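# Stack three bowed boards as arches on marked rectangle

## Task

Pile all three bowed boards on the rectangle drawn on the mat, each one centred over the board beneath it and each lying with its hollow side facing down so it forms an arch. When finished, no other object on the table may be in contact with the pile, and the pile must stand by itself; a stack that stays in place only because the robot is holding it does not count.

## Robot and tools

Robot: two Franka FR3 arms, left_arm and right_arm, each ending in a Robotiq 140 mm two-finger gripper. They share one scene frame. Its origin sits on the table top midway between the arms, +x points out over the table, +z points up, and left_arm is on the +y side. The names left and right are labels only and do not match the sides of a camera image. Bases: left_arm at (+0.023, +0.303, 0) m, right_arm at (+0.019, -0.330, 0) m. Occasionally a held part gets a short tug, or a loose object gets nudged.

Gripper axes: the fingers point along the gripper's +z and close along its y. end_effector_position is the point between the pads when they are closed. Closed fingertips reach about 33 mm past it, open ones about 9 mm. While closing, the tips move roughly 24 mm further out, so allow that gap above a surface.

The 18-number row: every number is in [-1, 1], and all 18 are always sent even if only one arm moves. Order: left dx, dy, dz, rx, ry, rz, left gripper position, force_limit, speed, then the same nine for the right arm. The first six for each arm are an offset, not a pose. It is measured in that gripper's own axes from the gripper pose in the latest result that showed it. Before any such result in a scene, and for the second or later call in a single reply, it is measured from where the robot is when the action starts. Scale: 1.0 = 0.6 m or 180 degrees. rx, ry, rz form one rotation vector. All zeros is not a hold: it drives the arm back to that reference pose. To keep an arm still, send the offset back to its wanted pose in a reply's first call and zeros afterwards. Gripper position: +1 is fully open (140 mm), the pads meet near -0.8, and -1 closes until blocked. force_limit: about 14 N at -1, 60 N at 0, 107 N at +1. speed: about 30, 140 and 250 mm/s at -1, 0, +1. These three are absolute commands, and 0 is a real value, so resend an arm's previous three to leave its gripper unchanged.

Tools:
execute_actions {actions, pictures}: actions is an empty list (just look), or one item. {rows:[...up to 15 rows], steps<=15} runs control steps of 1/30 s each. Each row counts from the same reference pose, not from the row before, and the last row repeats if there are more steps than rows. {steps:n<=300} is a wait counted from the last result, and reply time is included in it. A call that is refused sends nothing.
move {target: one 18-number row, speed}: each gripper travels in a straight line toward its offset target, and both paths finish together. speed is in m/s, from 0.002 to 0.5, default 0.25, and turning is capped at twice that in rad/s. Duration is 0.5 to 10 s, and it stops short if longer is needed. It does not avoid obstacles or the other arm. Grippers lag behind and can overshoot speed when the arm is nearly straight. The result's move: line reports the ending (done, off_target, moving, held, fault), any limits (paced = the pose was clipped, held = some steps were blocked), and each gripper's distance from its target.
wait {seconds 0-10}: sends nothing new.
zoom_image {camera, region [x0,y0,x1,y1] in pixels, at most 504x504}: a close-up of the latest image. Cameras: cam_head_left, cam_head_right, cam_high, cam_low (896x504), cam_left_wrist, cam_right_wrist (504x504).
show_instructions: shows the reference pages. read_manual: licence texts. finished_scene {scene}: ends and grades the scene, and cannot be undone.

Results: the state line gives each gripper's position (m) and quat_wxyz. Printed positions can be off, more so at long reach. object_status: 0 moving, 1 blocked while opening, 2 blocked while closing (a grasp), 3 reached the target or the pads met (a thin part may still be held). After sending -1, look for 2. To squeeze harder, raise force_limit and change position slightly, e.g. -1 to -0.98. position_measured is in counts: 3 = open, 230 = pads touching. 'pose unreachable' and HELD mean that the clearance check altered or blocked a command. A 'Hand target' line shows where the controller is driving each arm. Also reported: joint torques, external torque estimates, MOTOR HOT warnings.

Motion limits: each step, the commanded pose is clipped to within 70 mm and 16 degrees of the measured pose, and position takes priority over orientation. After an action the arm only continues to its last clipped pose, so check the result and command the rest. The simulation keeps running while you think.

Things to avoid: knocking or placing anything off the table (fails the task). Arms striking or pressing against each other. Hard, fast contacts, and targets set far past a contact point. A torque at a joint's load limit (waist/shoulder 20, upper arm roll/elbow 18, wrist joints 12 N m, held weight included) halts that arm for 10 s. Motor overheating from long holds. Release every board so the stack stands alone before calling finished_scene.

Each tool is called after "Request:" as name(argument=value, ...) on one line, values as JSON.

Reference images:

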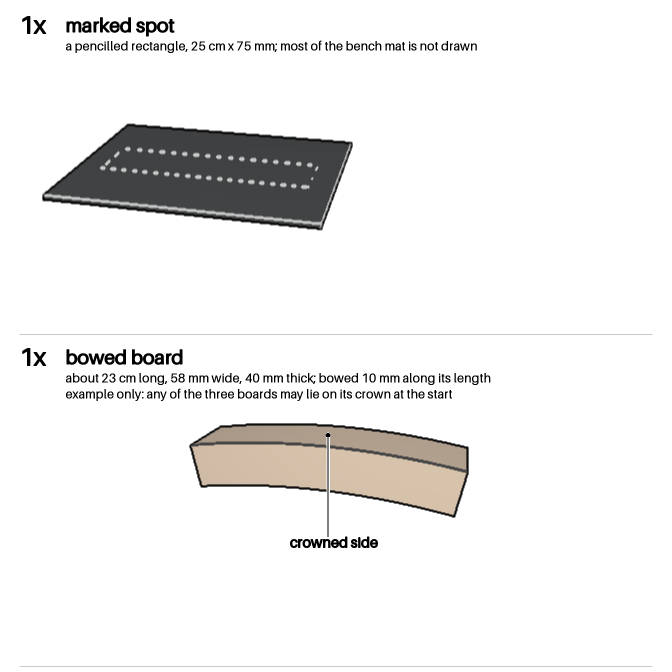

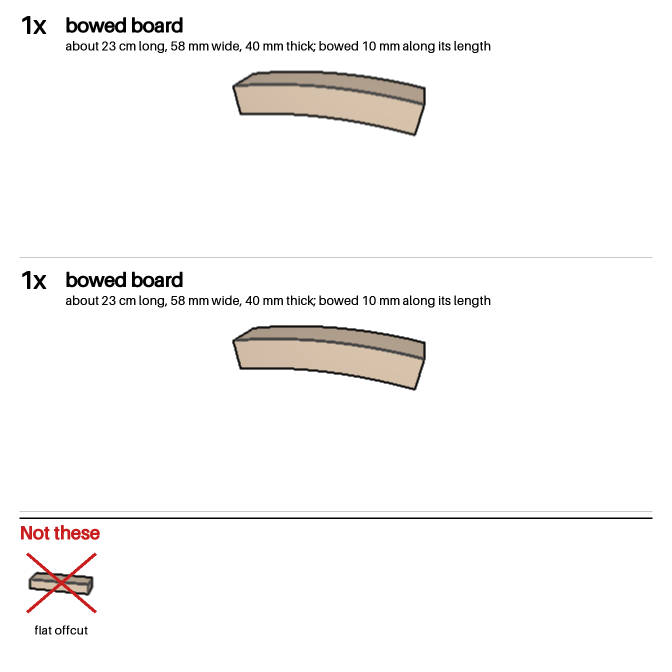

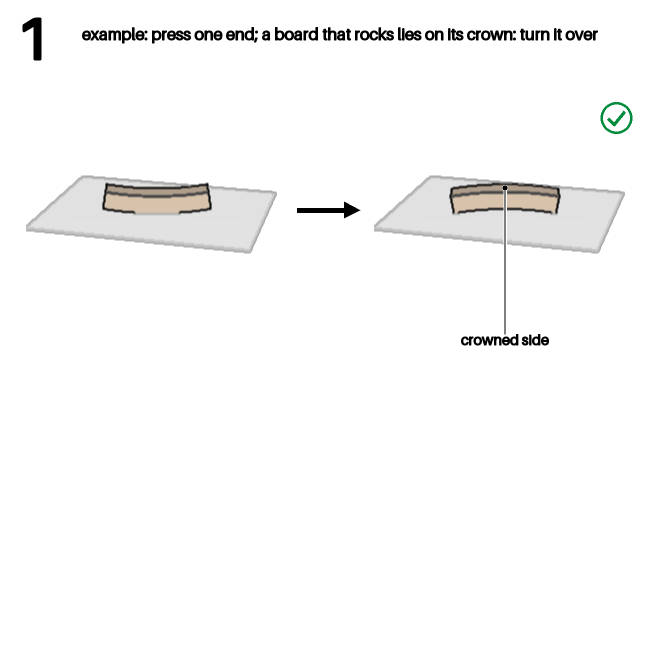

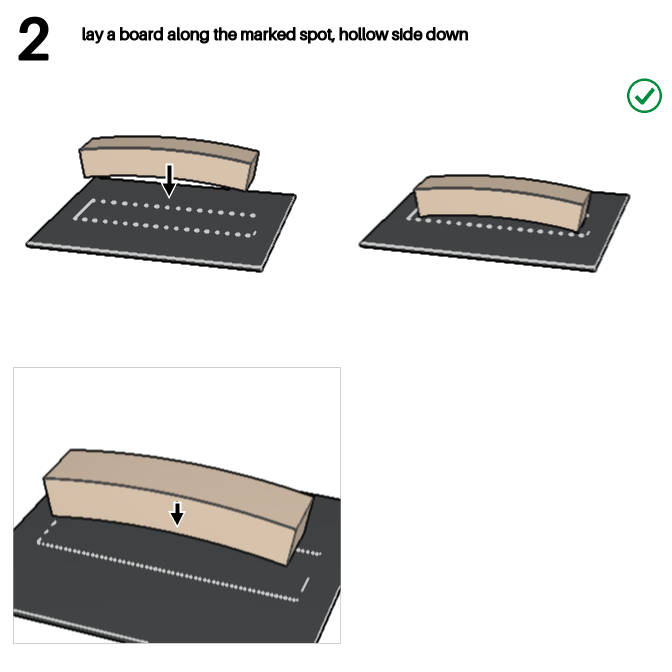

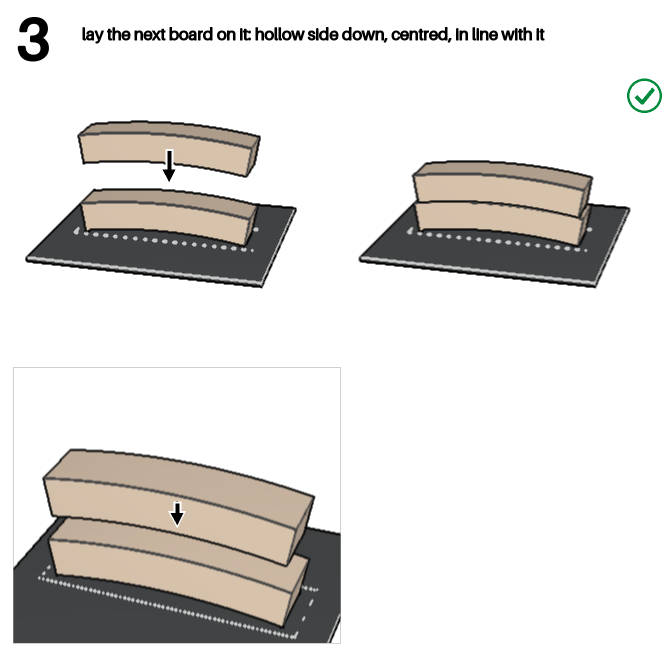

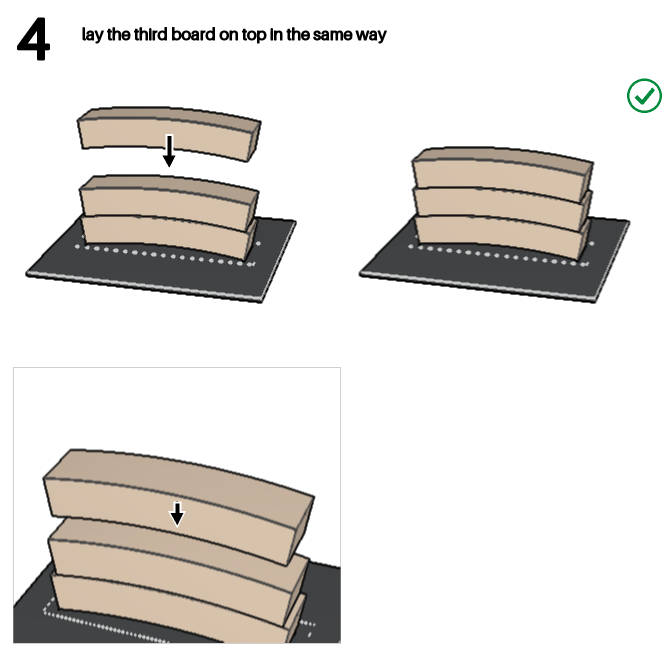

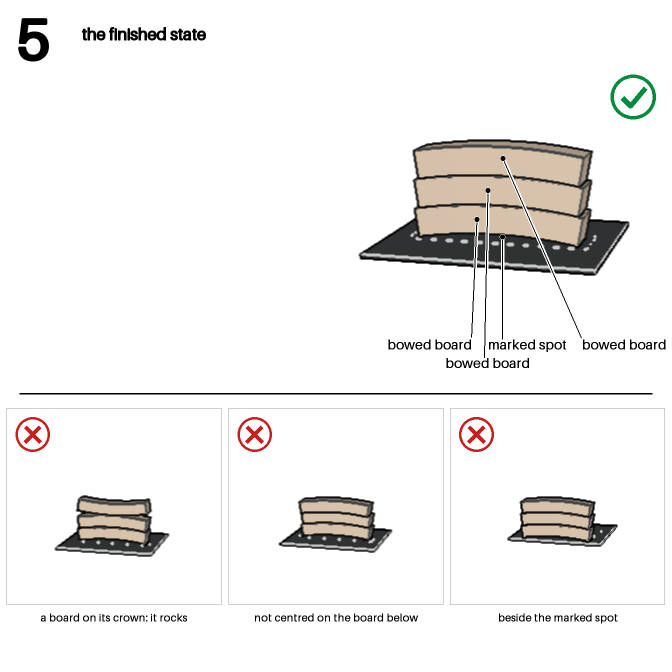

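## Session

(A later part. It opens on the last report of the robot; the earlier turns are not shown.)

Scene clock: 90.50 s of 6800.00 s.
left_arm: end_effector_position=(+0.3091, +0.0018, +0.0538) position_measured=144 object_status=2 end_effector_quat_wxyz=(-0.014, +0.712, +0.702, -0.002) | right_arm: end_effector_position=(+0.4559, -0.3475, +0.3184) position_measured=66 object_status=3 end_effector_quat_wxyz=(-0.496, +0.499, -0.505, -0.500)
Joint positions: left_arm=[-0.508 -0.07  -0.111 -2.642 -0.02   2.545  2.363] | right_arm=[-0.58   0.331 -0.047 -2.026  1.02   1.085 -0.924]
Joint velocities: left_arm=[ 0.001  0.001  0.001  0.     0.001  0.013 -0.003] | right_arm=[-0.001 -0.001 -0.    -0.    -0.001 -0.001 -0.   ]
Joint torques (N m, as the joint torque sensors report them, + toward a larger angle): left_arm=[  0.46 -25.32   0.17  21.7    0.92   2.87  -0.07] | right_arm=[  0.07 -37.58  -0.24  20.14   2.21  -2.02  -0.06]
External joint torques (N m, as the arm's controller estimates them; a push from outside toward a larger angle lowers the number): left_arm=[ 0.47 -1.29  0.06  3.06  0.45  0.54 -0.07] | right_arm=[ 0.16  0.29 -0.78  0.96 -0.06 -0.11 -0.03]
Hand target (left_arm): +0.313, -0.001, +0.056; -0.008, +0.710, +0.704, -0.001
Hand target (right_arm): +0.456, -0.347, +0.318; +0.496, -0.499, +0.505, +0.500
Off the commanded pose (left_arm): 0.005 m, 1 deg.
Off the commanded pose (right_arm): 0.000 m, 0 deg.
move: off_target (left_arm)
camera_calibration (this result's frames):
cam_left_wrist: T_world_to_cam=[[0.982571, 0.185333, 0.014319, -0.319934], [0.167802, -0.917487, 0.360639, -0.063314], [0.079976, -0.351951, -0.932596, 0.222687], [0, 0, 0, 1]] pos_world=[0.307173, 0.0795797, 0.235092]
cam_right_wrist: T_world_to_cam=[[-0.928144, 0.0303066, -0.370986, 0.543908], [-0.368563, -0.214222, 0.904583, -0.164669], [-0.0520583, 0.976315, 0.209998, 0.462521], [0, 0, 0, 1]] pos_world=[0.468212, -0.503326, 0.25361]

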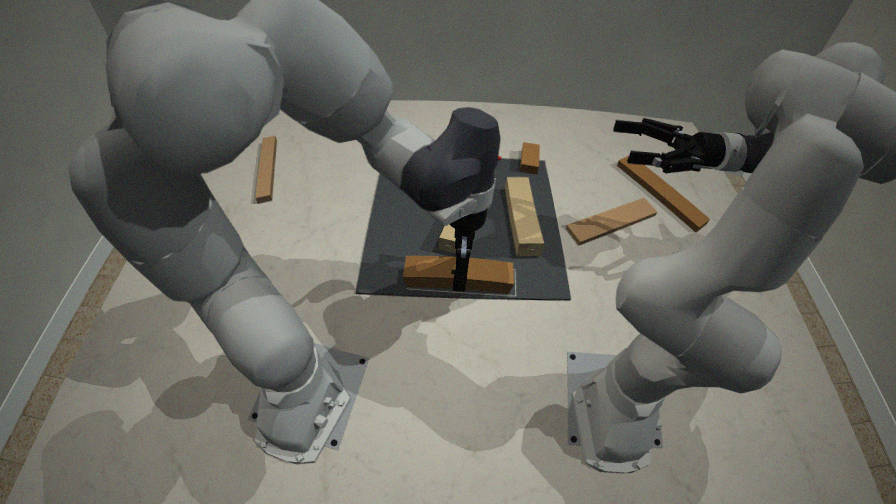

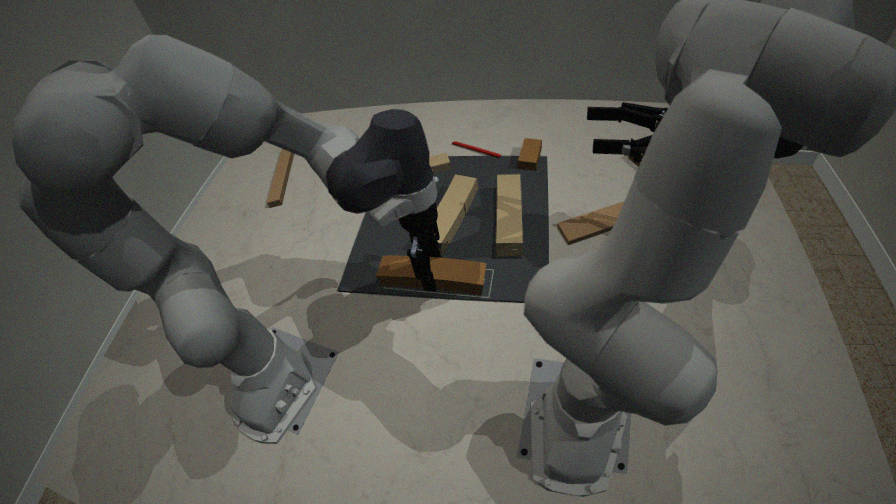

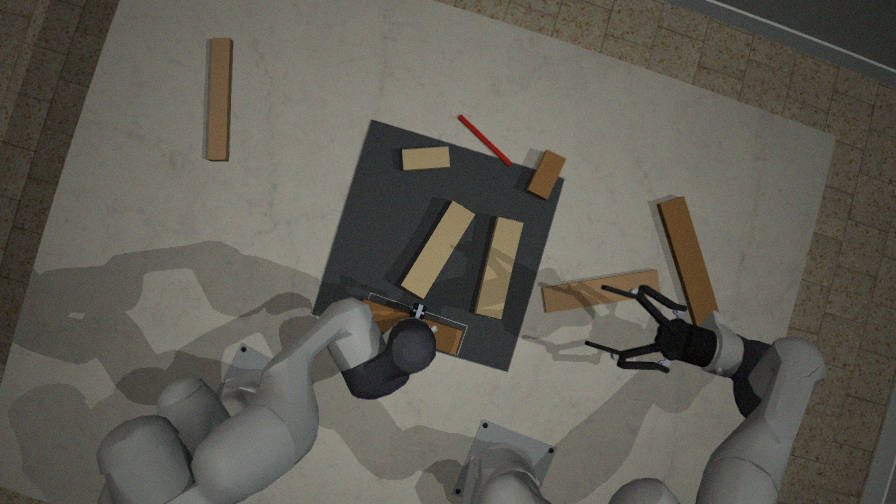

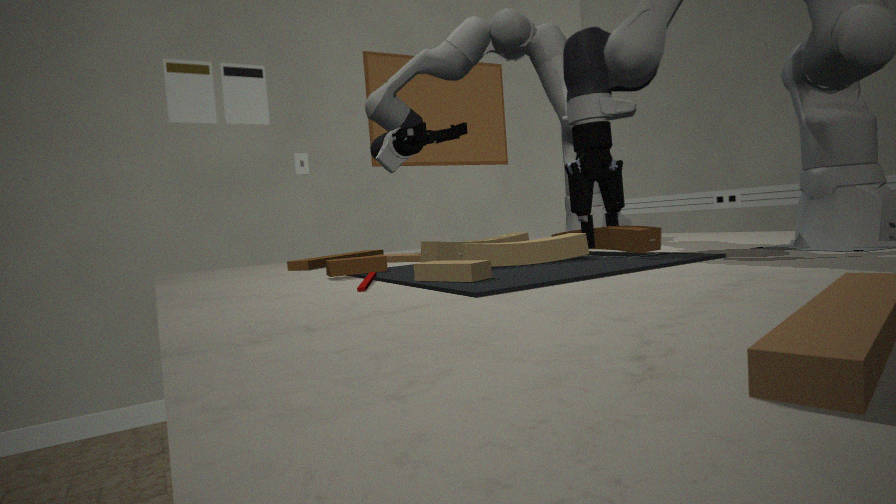

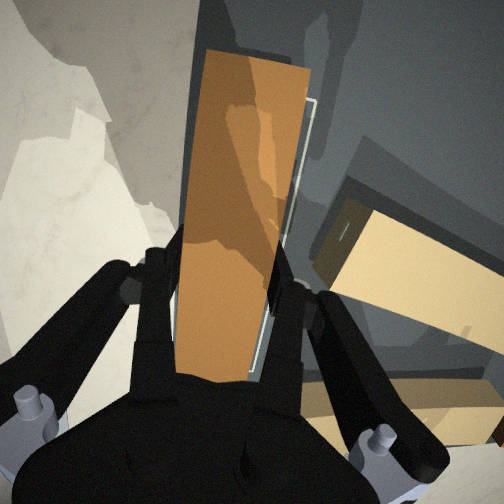

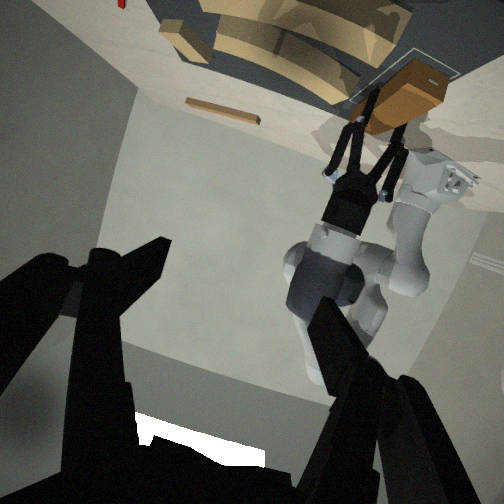

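Request:
move(target=[-0.015,0.012,-0.003,-0.009,-0.009,0.005,-1,0,0,0,0,0,0,0,0,0.5,0,0], speed=0.03)

Request:
zoom_image(camera="cam_head_left", region=[390,230,540,310])

Scene clock: 97.43 s of 6800.00 s.
left_arm: end_effector_position=(+0.3144, -0.0036, +0.0535) position_measured=144 object_status=2 end_effector_quat_wxyz=(+0.000, +0.715, +0.700, -0.002) | right_arm: end_effector_position=(+0.4559, -0.3475, +0.3184) position_measured=66 object_status=3 end_effector_quat_wxyz=(-0.496, +0.499, -0.505, -0.500)
Joint positions: left_arm=[-0.508 -0.066 -0.111 -2.648 -0.02   2.583  2.368] | right_arm=[-0.58   0.331 -0.047 -2.026  1.02   1.085 -0.924]
Joint velocities: left_arm=[ 0.     0.002  0.001 -0.001  0.001  0.012  0.007] | right_arm=[ 0.     0.001  0.001 -0.     0.001 -0.001 -0.001]
Joint torques (N m, as the joint torque sensors report them, + toward a larger angle): left_arm=[ -0.93 -25.47  -0.25  20.76   0.14   3.17   0.3 ] | right_arm=[ -0.12 -37.44  -0.05  20.69   2.14  -2.    -0.07]
External joint torques (N m, as the arm's controller estimates them; a push from outside toward a larger angle lowers the number): left_arm=[-0.94 -1.5  -0.38  2.21 -0.32  0.77  0.3 ] | right_arm=[-0.18  0.18 -0.73  1.64 -0.12 -0.08 -0.04]
Hand target (left_arm): +0.316, -0.007, +0.055; +0.006, +0.718, +0.696, -0.002
Hand target (right_arm): +0.456, -0.347, +0.318; +0.496, -0.499, +0.505, +0.500
Off the commanded pose (left_arm): 0.005 m, 1 deg.
Off the commanded pose (right_arm): 0.000 m, 0 deg.
After step 90, 2.93 s passed at rest.
move: off_target (left_arm)
camera_calibration (this result's frames):
cam_left_wrist: T_world_to_cam=[[0.983194, 0.180052, 0.0301842, -0.325244], [0.155045, -0.910787, 0.382659, -0.0661874], [0.0963902, -0.371549, -0.923396, 0.214289], [0, 0, 0, 1]] pos_world=[0.309385, 0.0778971, 0.233018]
cam_right_wrist: T_world_to_cam=[[-0.928144, 0.0303068, -0.370986, 0.543908], [-0.368563, -0.214222, 0.904583, -0.164669], [-0.0520582, 0.976315, 0.209998, 0.462521], [0, 0, 0, 1]] pos_world=[0.468212, -0.503326, 0.25361]

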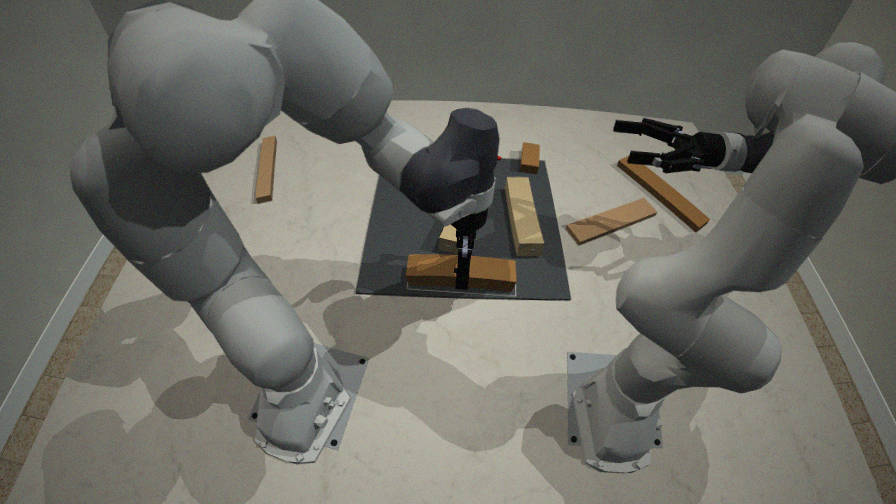

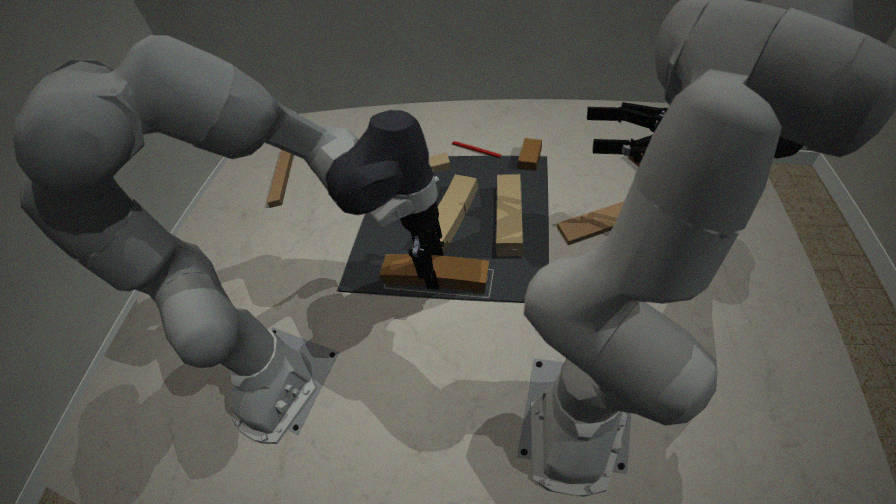

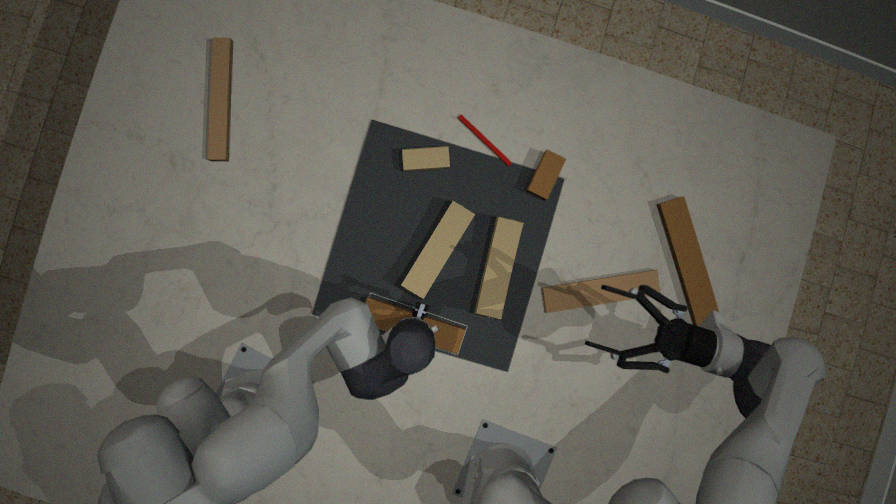

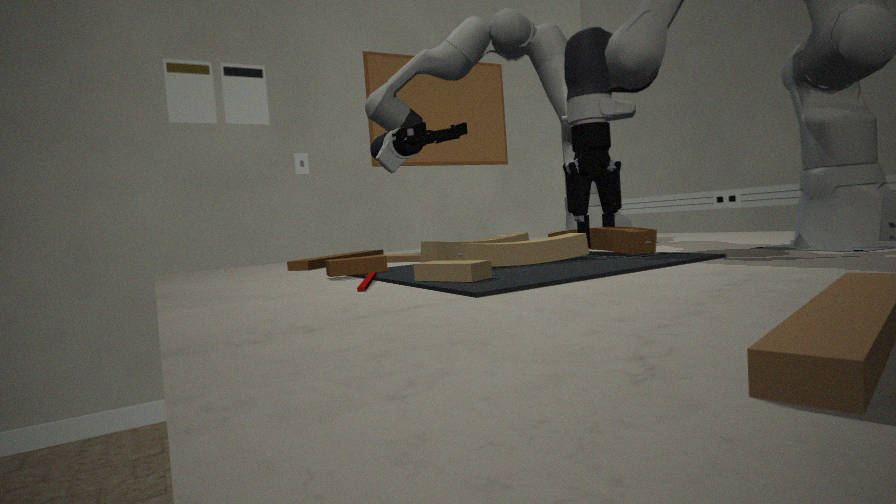

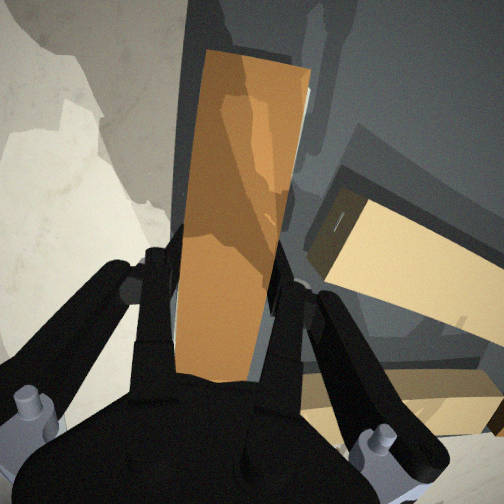

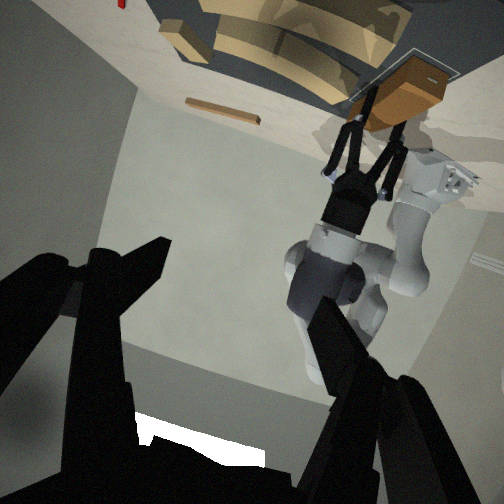

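Region (390, 230, 540, 310) of cam_head_left's 896x504 image, scaled by 3.360, with more detail than that image has; it fills the top 269 rows of this view, and the rest is white.

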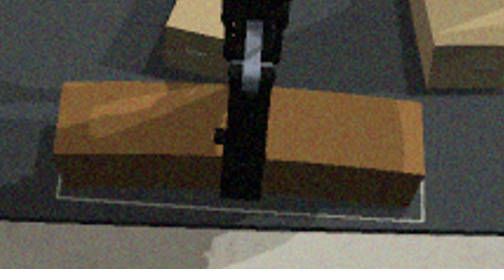

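Request:
move(target=[-0.006,0.003,0.006,-0.003,-0.003,0,-1,0,0,0,0,0,0,0,0,0.5,0,0], speed=0.02)

Request:
execute_actions(actions=[{"rows":[[0,0,0,0,0,0,0.12,0,0,0,0,0,0,0,0,0.5,0,0]],"steps":10}], pictures=false)

Request:
execute_actions(actions=[{"rows":[[0,0,-0.09,0,0,0,0.12,0,0,0,0,0,0,0,0,0.5,0,0]]}], pictures=false)

Request:
move(target=[0.004,0.31,0,0,0,-0.432,0.5,0,0,0,0,0,0,0,0,0.5,0,0], speed=0.35)

Scene clock: 107.53 s of 6800.00 s.
left_arm: end_effector_position=(+0.3134, -0.0028, +0.0498) position_measured=144 object_status=2 end_effector_quat_wxyz=(-0.001, +0.715, +0.699, -0.002) | right_arm: end_effector_position=(+0.4559, -0.3475, +0.3184) position_measured=66 object_status=3 end_effector_quat_wxyz=(-0.496, +0.499, -0.505, -0.500)
Joint positions: left_arm=[-0.508 -0.059 -0.111 -2.652 -0.02   2.593  2.37 ] | right_arm=[-0.58   0.331 -0.047 -2.026  1.02   1.085 -0.924]
Joint velocities: left_arm=[ 0.001 -0.001 -0.001  0.    -0.    -0.     0.001] | right_arm=[-0.001 -0.001 -0.    -0.001 -0.002 -0.001 -0.001]
Joint torques (N m, as the joint torque sensors report them, + toward a larger angle): left_arm=[ -0.57 -21.72  -0.86  19.93   0.73   4.83  -0.24] | right_arm=[ -0.45 -37.05  -0.12  20.89   2.25  -2.04  -0.05]
External joint torques (N m, as the arm's controller estimates them; a push from outside toward a larger angle lowers the number): left_arm=[-0.59  2.47 -0.98  1.47  0.27  2.42 -0.24] | right_arm=[-0.5   0.78 -0.79  1.75 -0.02 -0.11 -0.02]
Hand target (left_arm): +0.316, -0.007, +0.050; +0.007, +0.715, +0.700, -0.002
Hand target (right_arm): +0.456, -0.347, +0.318; +0.496, -0.499, +0.505, +0.500
Off the commanded pose (left_arm): 0.005 m, 1 deg.
Off the commanded pose (right_arm): 0.000 m, 0 deg.
After step 90, 6.40 s passed at rest.
move: off_target (left_arm)
camera_calibration (this result's frames):
cam_left_wrist: T_world_to_cam=[[0.983601, 0.17805, 0.0287524, -0.324351], [0.153812, -0.911359, 0.381794, -0.063454], [0.0941821, -0.371111, -0.9238, 0.211994], [0, 0, 0, 1]] pos_world=[0.308826, 0.0785945, 0.229392]
cam_right_wrist: T_world_to_cam=[[-0.928144, 0.0303067, -0.370985, 0.543908], [-0.368563, -0.214222, 0.904583, -0.164669], [-0.0520582, 0.976315, 0.209998, 0.462521], [0, 0, 0, 1]] pos_world=[0.468212, -0.503326, 0.25361]

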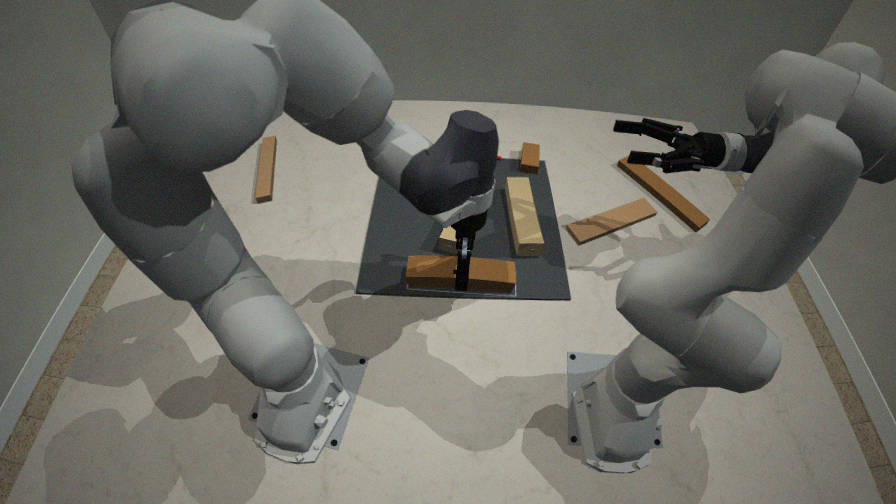

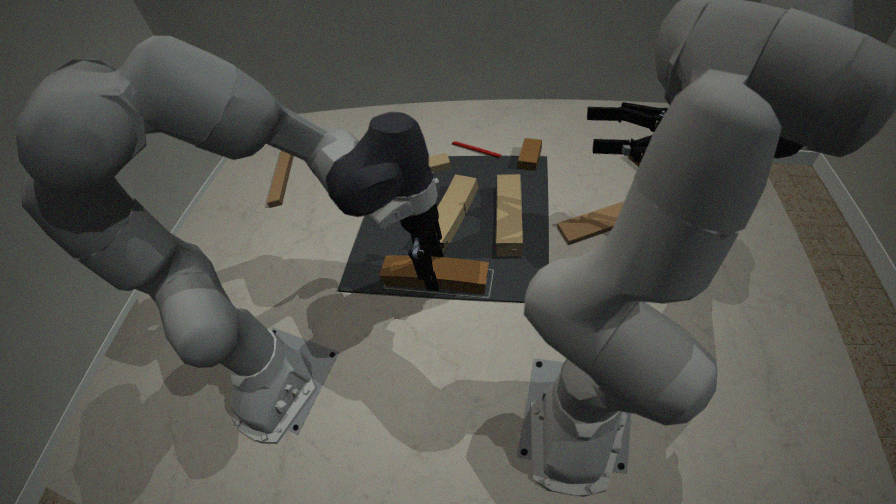

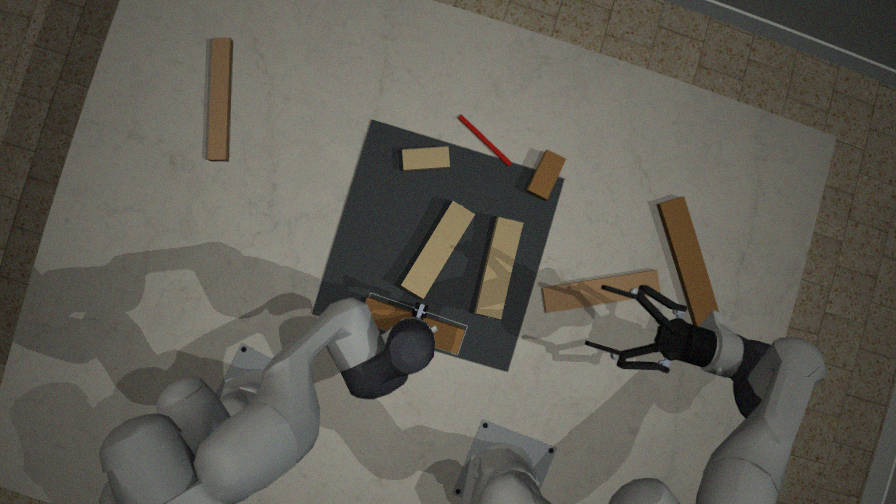

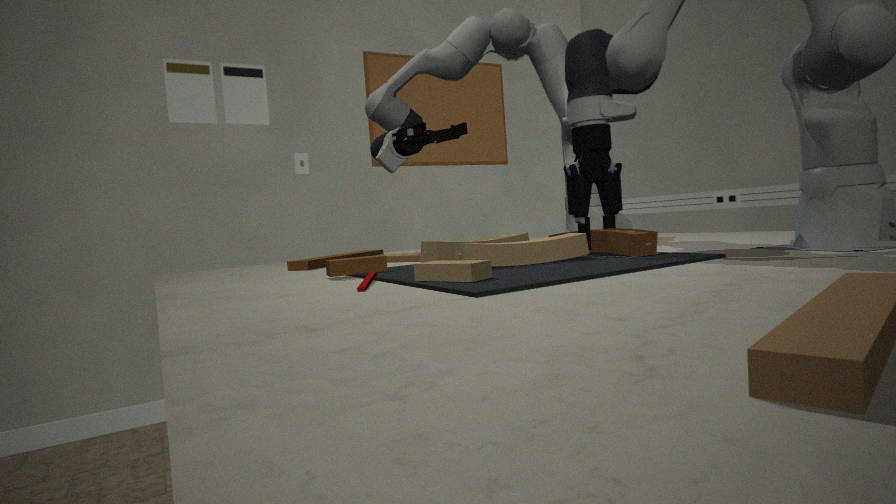

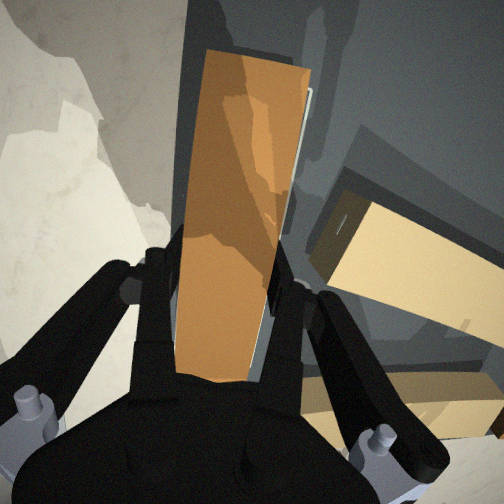

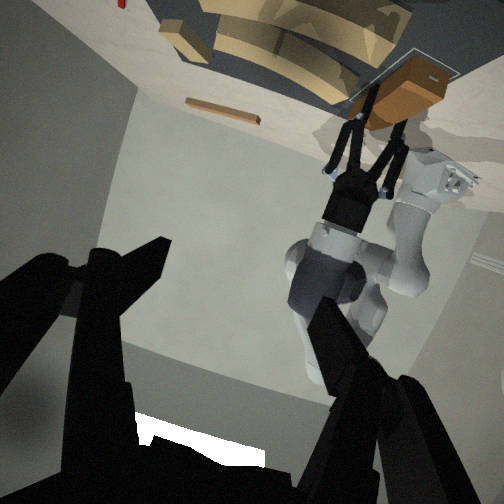

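Scene clock: 107.87 s of 6800.00 s.
left_arm: end_effector_position=(+0.3134, -0.0027, +0.0499) position_measured=114 object_status=0 end_effector_quat_wxyz=(-0.001, +0.715, +0.699, -0.002) | right_arm: end_effector_position=(+0.4559, -0.3475, +0.3184) position_measured=66 object_status=3 end_effector_quat_wxyz=(-0.496, +0.499, -0.505, -0.500)
Joint positions: left_arm=[-0.508 -0.059 -0.111 -2.652 -0.02   2.592  2.371] | right_arm=[-0.58   0.331 -0.047 -2.026  1.02   1.085 -0.924]
Joint velocities: left_arm=[ 0.    -0.001  0.001 -0.    -0.001 -0.     0.001] | right_arm=[ 0.001 -0.001  0.     0.001 -0.001  0.     0.   ]
Joint torques (N m, as the joint torque sensors report them, + toward a larger angle): left_arm=[  0.21 -23.89   0.1   19.79   0.33   2.28   0.07] | right_arm=[ -0.36 -37.63   0.09  20.66   2.2   -2.03  -0.04]
External joint torques (N m, as the arm's controller estimates them; a push from outside toward a larger angle lowers the number): left_arm=[ 0.22  0.24  0.01  1.38 -0.13 -0.13  0.07] | right_arm=[-0.46  0.23 -0.63  1.49 -0.07 -0.1  -0.01]
Hand target (left_arm): +0.313, -0.003, +0.050; -0.001, +0.715, +0.699, -0.002
Hand target (right_arm): +0.456, -0.347, +0.318; +0.496, -0.499, +0.505, +0.500
Off the commanded pose (left_arm): 0.000 m, 0 deg.
Off the commanded pose (right_arm): 0.000 m, 0 deg.
Steps of this call (steps 1 to 10: all 10 steps of this action). Readings (end_effector_position | what the end effector reports):
1: left_arm (+0.3134, -0.0027, +0.0499) | right_arm (+0.4559, -0.3475, +0.3184) | left_arm position_measured=144 object_status=0 | right_arm position_measured=66 object_status=3
2: left_arm (+0.3134, -0.0027, +0.0499) | right_arm (+0.4559, -0.3475, +0.3184) | left_arm position_measured=144 object_status=0 | right_arm position_measured=66 object_status=3
4: left_arm (+0.3134, -0.0027, +0.0499) | right_arm (+0.4559, -0.3475, +0.3184) | left_arm position_measured=123 object_status=0 | right_arm position_measured=66 object_status=3
8: left_arm (+0.3134, -0.0027, +0.0499) | right_arm (+0.4559, -0.3475, +0.3184) | left_arm position_measured=114 object_status=0 | right_arm position_measured=66 object_status=3
10: the state above

Scene clock: 108.37 s of 6800.00 s.
left_arm: end_effector_position=(+0.3169, -0.0064, +0.1051) position_measured=114 object_status=3 end_effector_quat_wxyz=(+0.007, +0.713, +0.701, -0.002) | right_arm: end_effector_position=(+0.4559, -0.3475, +0.3184) position_measured=66 object_status=3 end_effector_quat_wxyz=(-0.496, +0.499, -0.505, -0.500)
Joint positions: left_arm=[-0.508 -0.192 -0.111 -2.619 -0.038  2.442  2.379] | right_arm=[-0.58   0.331 -0.047 -2.026  1.02   1.085 -0.924]
Joint velocities: left_arm=[-0.    -0.003  0.    -0.001 -0.003 -0.066  0.01 ] | right_arm=[-0.    -0.    -0.     0.     0.001  0.     0.001]
Joint torques (N m, as the joint torque sensors report them, + toward a larger angle): left_arm=[ -0.47 -22.73   0.52  20.9   -0.03   1.68   0.39] | right_arm=[  0.18 -37.25   0.54  20.61   2.21  -2.02  -0.01]
External joint torques (N m, as the arm's controller estimates them; a push from outside toward a larger angle lowers the number): left_arm=[-0.41 -0.8   0.25  0.   -0.61 -0.82  0.39] | right_arm=[ 0.29  0.6   0.01  1.43 -0.06 -0.1   0.02]
Hand target (left_arm): +0.313, -0.003, +0.104; -0.001, +0.716, +0.698, -0.003
Hand target (right_arm): +0.456, -0.347, +0.318; +0.496, -0.499, +0.505, +0.500
Off the commanded pose (left_arm): 0.005 m, 1 deg.
Off the commanded pose (right_arm): 0.000 m, 0 deg.
Steps of this call (steps 1 to 15: all 15 steps of this action). Readings (end_effector_position | what the end effector reports):
1: left_arm (+0.3114, -0.0007, +0.0539) | right_arm (+0.4559, -0.3475, +0.3184) | left_arm position_measured=114 object_status=0 | right_arm position_measured=66 object_status=3
2: left_arm (+0.3137, -0.0026, +0.0653) | right_arm (+0.4559, -0.3475, +0.3184) | left_arm position_measured=114 object_status=0 | right_arm position_measured=66 object_status=3
4: left_arm (+0.3219, -0.0106, +0.0894) | right_arm (+0.4559, -0.3475, +0.3184) | left_arm position_measured=114 object_status=3 | right_arm position_measured=66 object_status=3
8: left_arm (+0.3240, -0.0130, +0.1072) | right_arm (+0.4559, -0.3475, +0.3184) | left_arm position_measured=114 object_status=3 | right_arm position_measured=66 object_status=3
15: the state above

Scene clock: 111.70 s of 6800.00 s.
left_arm: end_effector_position=(+0.5016, -0.0074, +0.1063) position_measured=66 object_status=3 end_effector_quat_wxyz=(+0.002, +0.123, +0.992, -0.005) | right_arm: end_effector_position=(+0.4559, -0.3475, +0.3184) position_measured=66 object_status=3 end_effector_quat_wxyz=(-0.496, +0.499, -0.505, -0.500)
Joint positions: left_arm=[-0.432  0.199  0.054 -2.125 -0.025  2.333  1.262] | right_arm=[-0.58   0.331 -0.047 -2.026  1.02   1.085 -0.924]
Joint velocities: left_arm=[ 0.002  0.001 -0.     0.001  0.003 -0.002 -0.034] | right_arm=[ 0.001  0.001 -0.001 -0.    -0.     0.     0.002]
Joint torques (N m, as the joint torque sensors report them, + toward a larger angle): left_arm=[ -1.48 -35.56   1.6   24.02   1.12   1.7   -0.13] | right_arm=[  0.3  -37.02   0.67  20.71   2.24  -2.01   0.02]
External joint torques (N m, as the arm's controller estimates them; a push from outside toward a larger angle lowers the number): left_arm=[-1.59  0.62  1.    2.16  0.53 -0.75 -0.13] | right_arm=[ 0.39  0.79  0.12  1.56 -0.03 -0.1   0.05]
Hand target (left_arm): +0.501, -0.007, +0.106; +0.001, +0.117, +0.993, -0.004
Hand target (right_arm): +0.456, -0.347, +0.318; +0.496, -0.499, +0.505, +0.500
Off the commanded pose (left_arm): 0.003 m, 1 deg.
Off the commanded pose (right_arm): 0.000 m, 0 deg.
move: done
camera_calibration (this result's frames):
cam_left_wrist: T_world_to_cam=[[0.0436215, 0.998817, 0.0215034, -0.0319108], [0.921834, -0.048538, 0.384533, -0.497362], [0.385122, 0.00304865, -0.922861, 0.101494], [0, 0, 0, 1]] pos_world=[0.42079, 0.00742264, 0.285603]
cam_right_wrist: T_world_to_cam=[[-0.928144, 0.0303067, -0.370986, 0.543908], [-0.368563, -0.214222, 0.904583, -0.164669], [-0.0520582, 0.976315, 0.209998, 0.462521], [0, 0, 0, 1]] pos_world=[0.468212, -0.503326, 0.25361]

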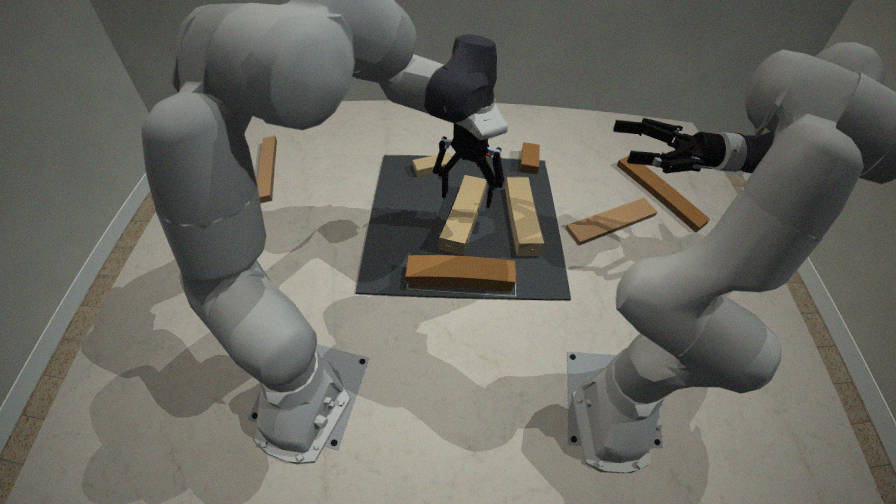

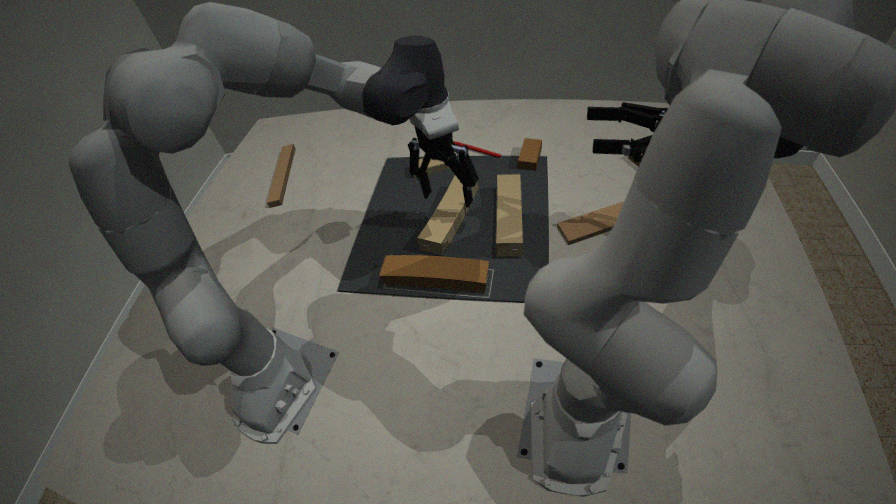

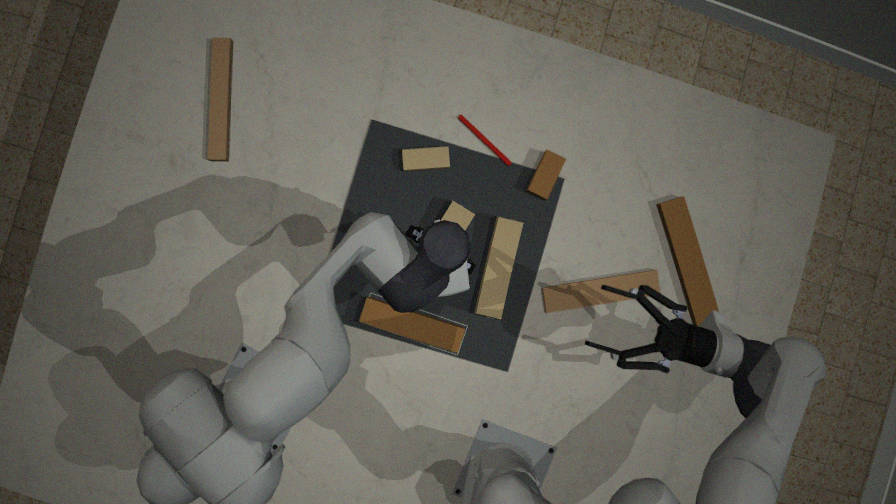

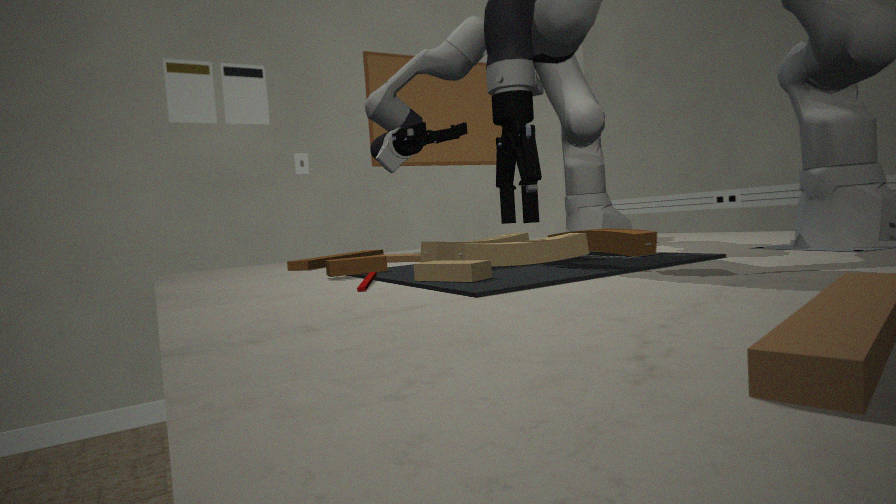

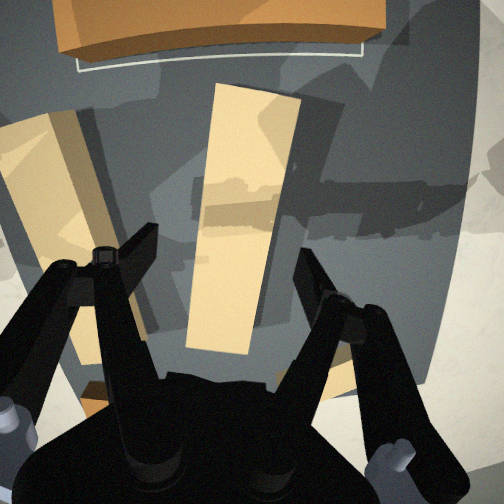

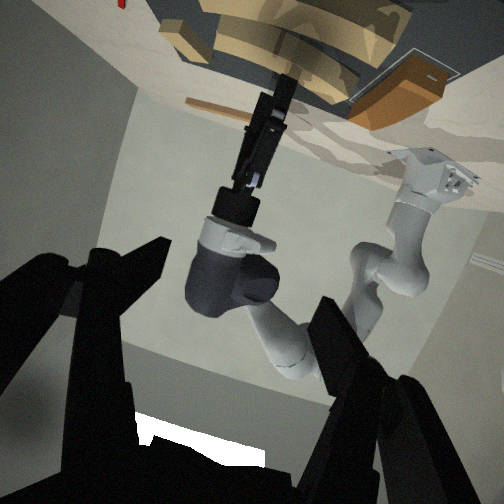

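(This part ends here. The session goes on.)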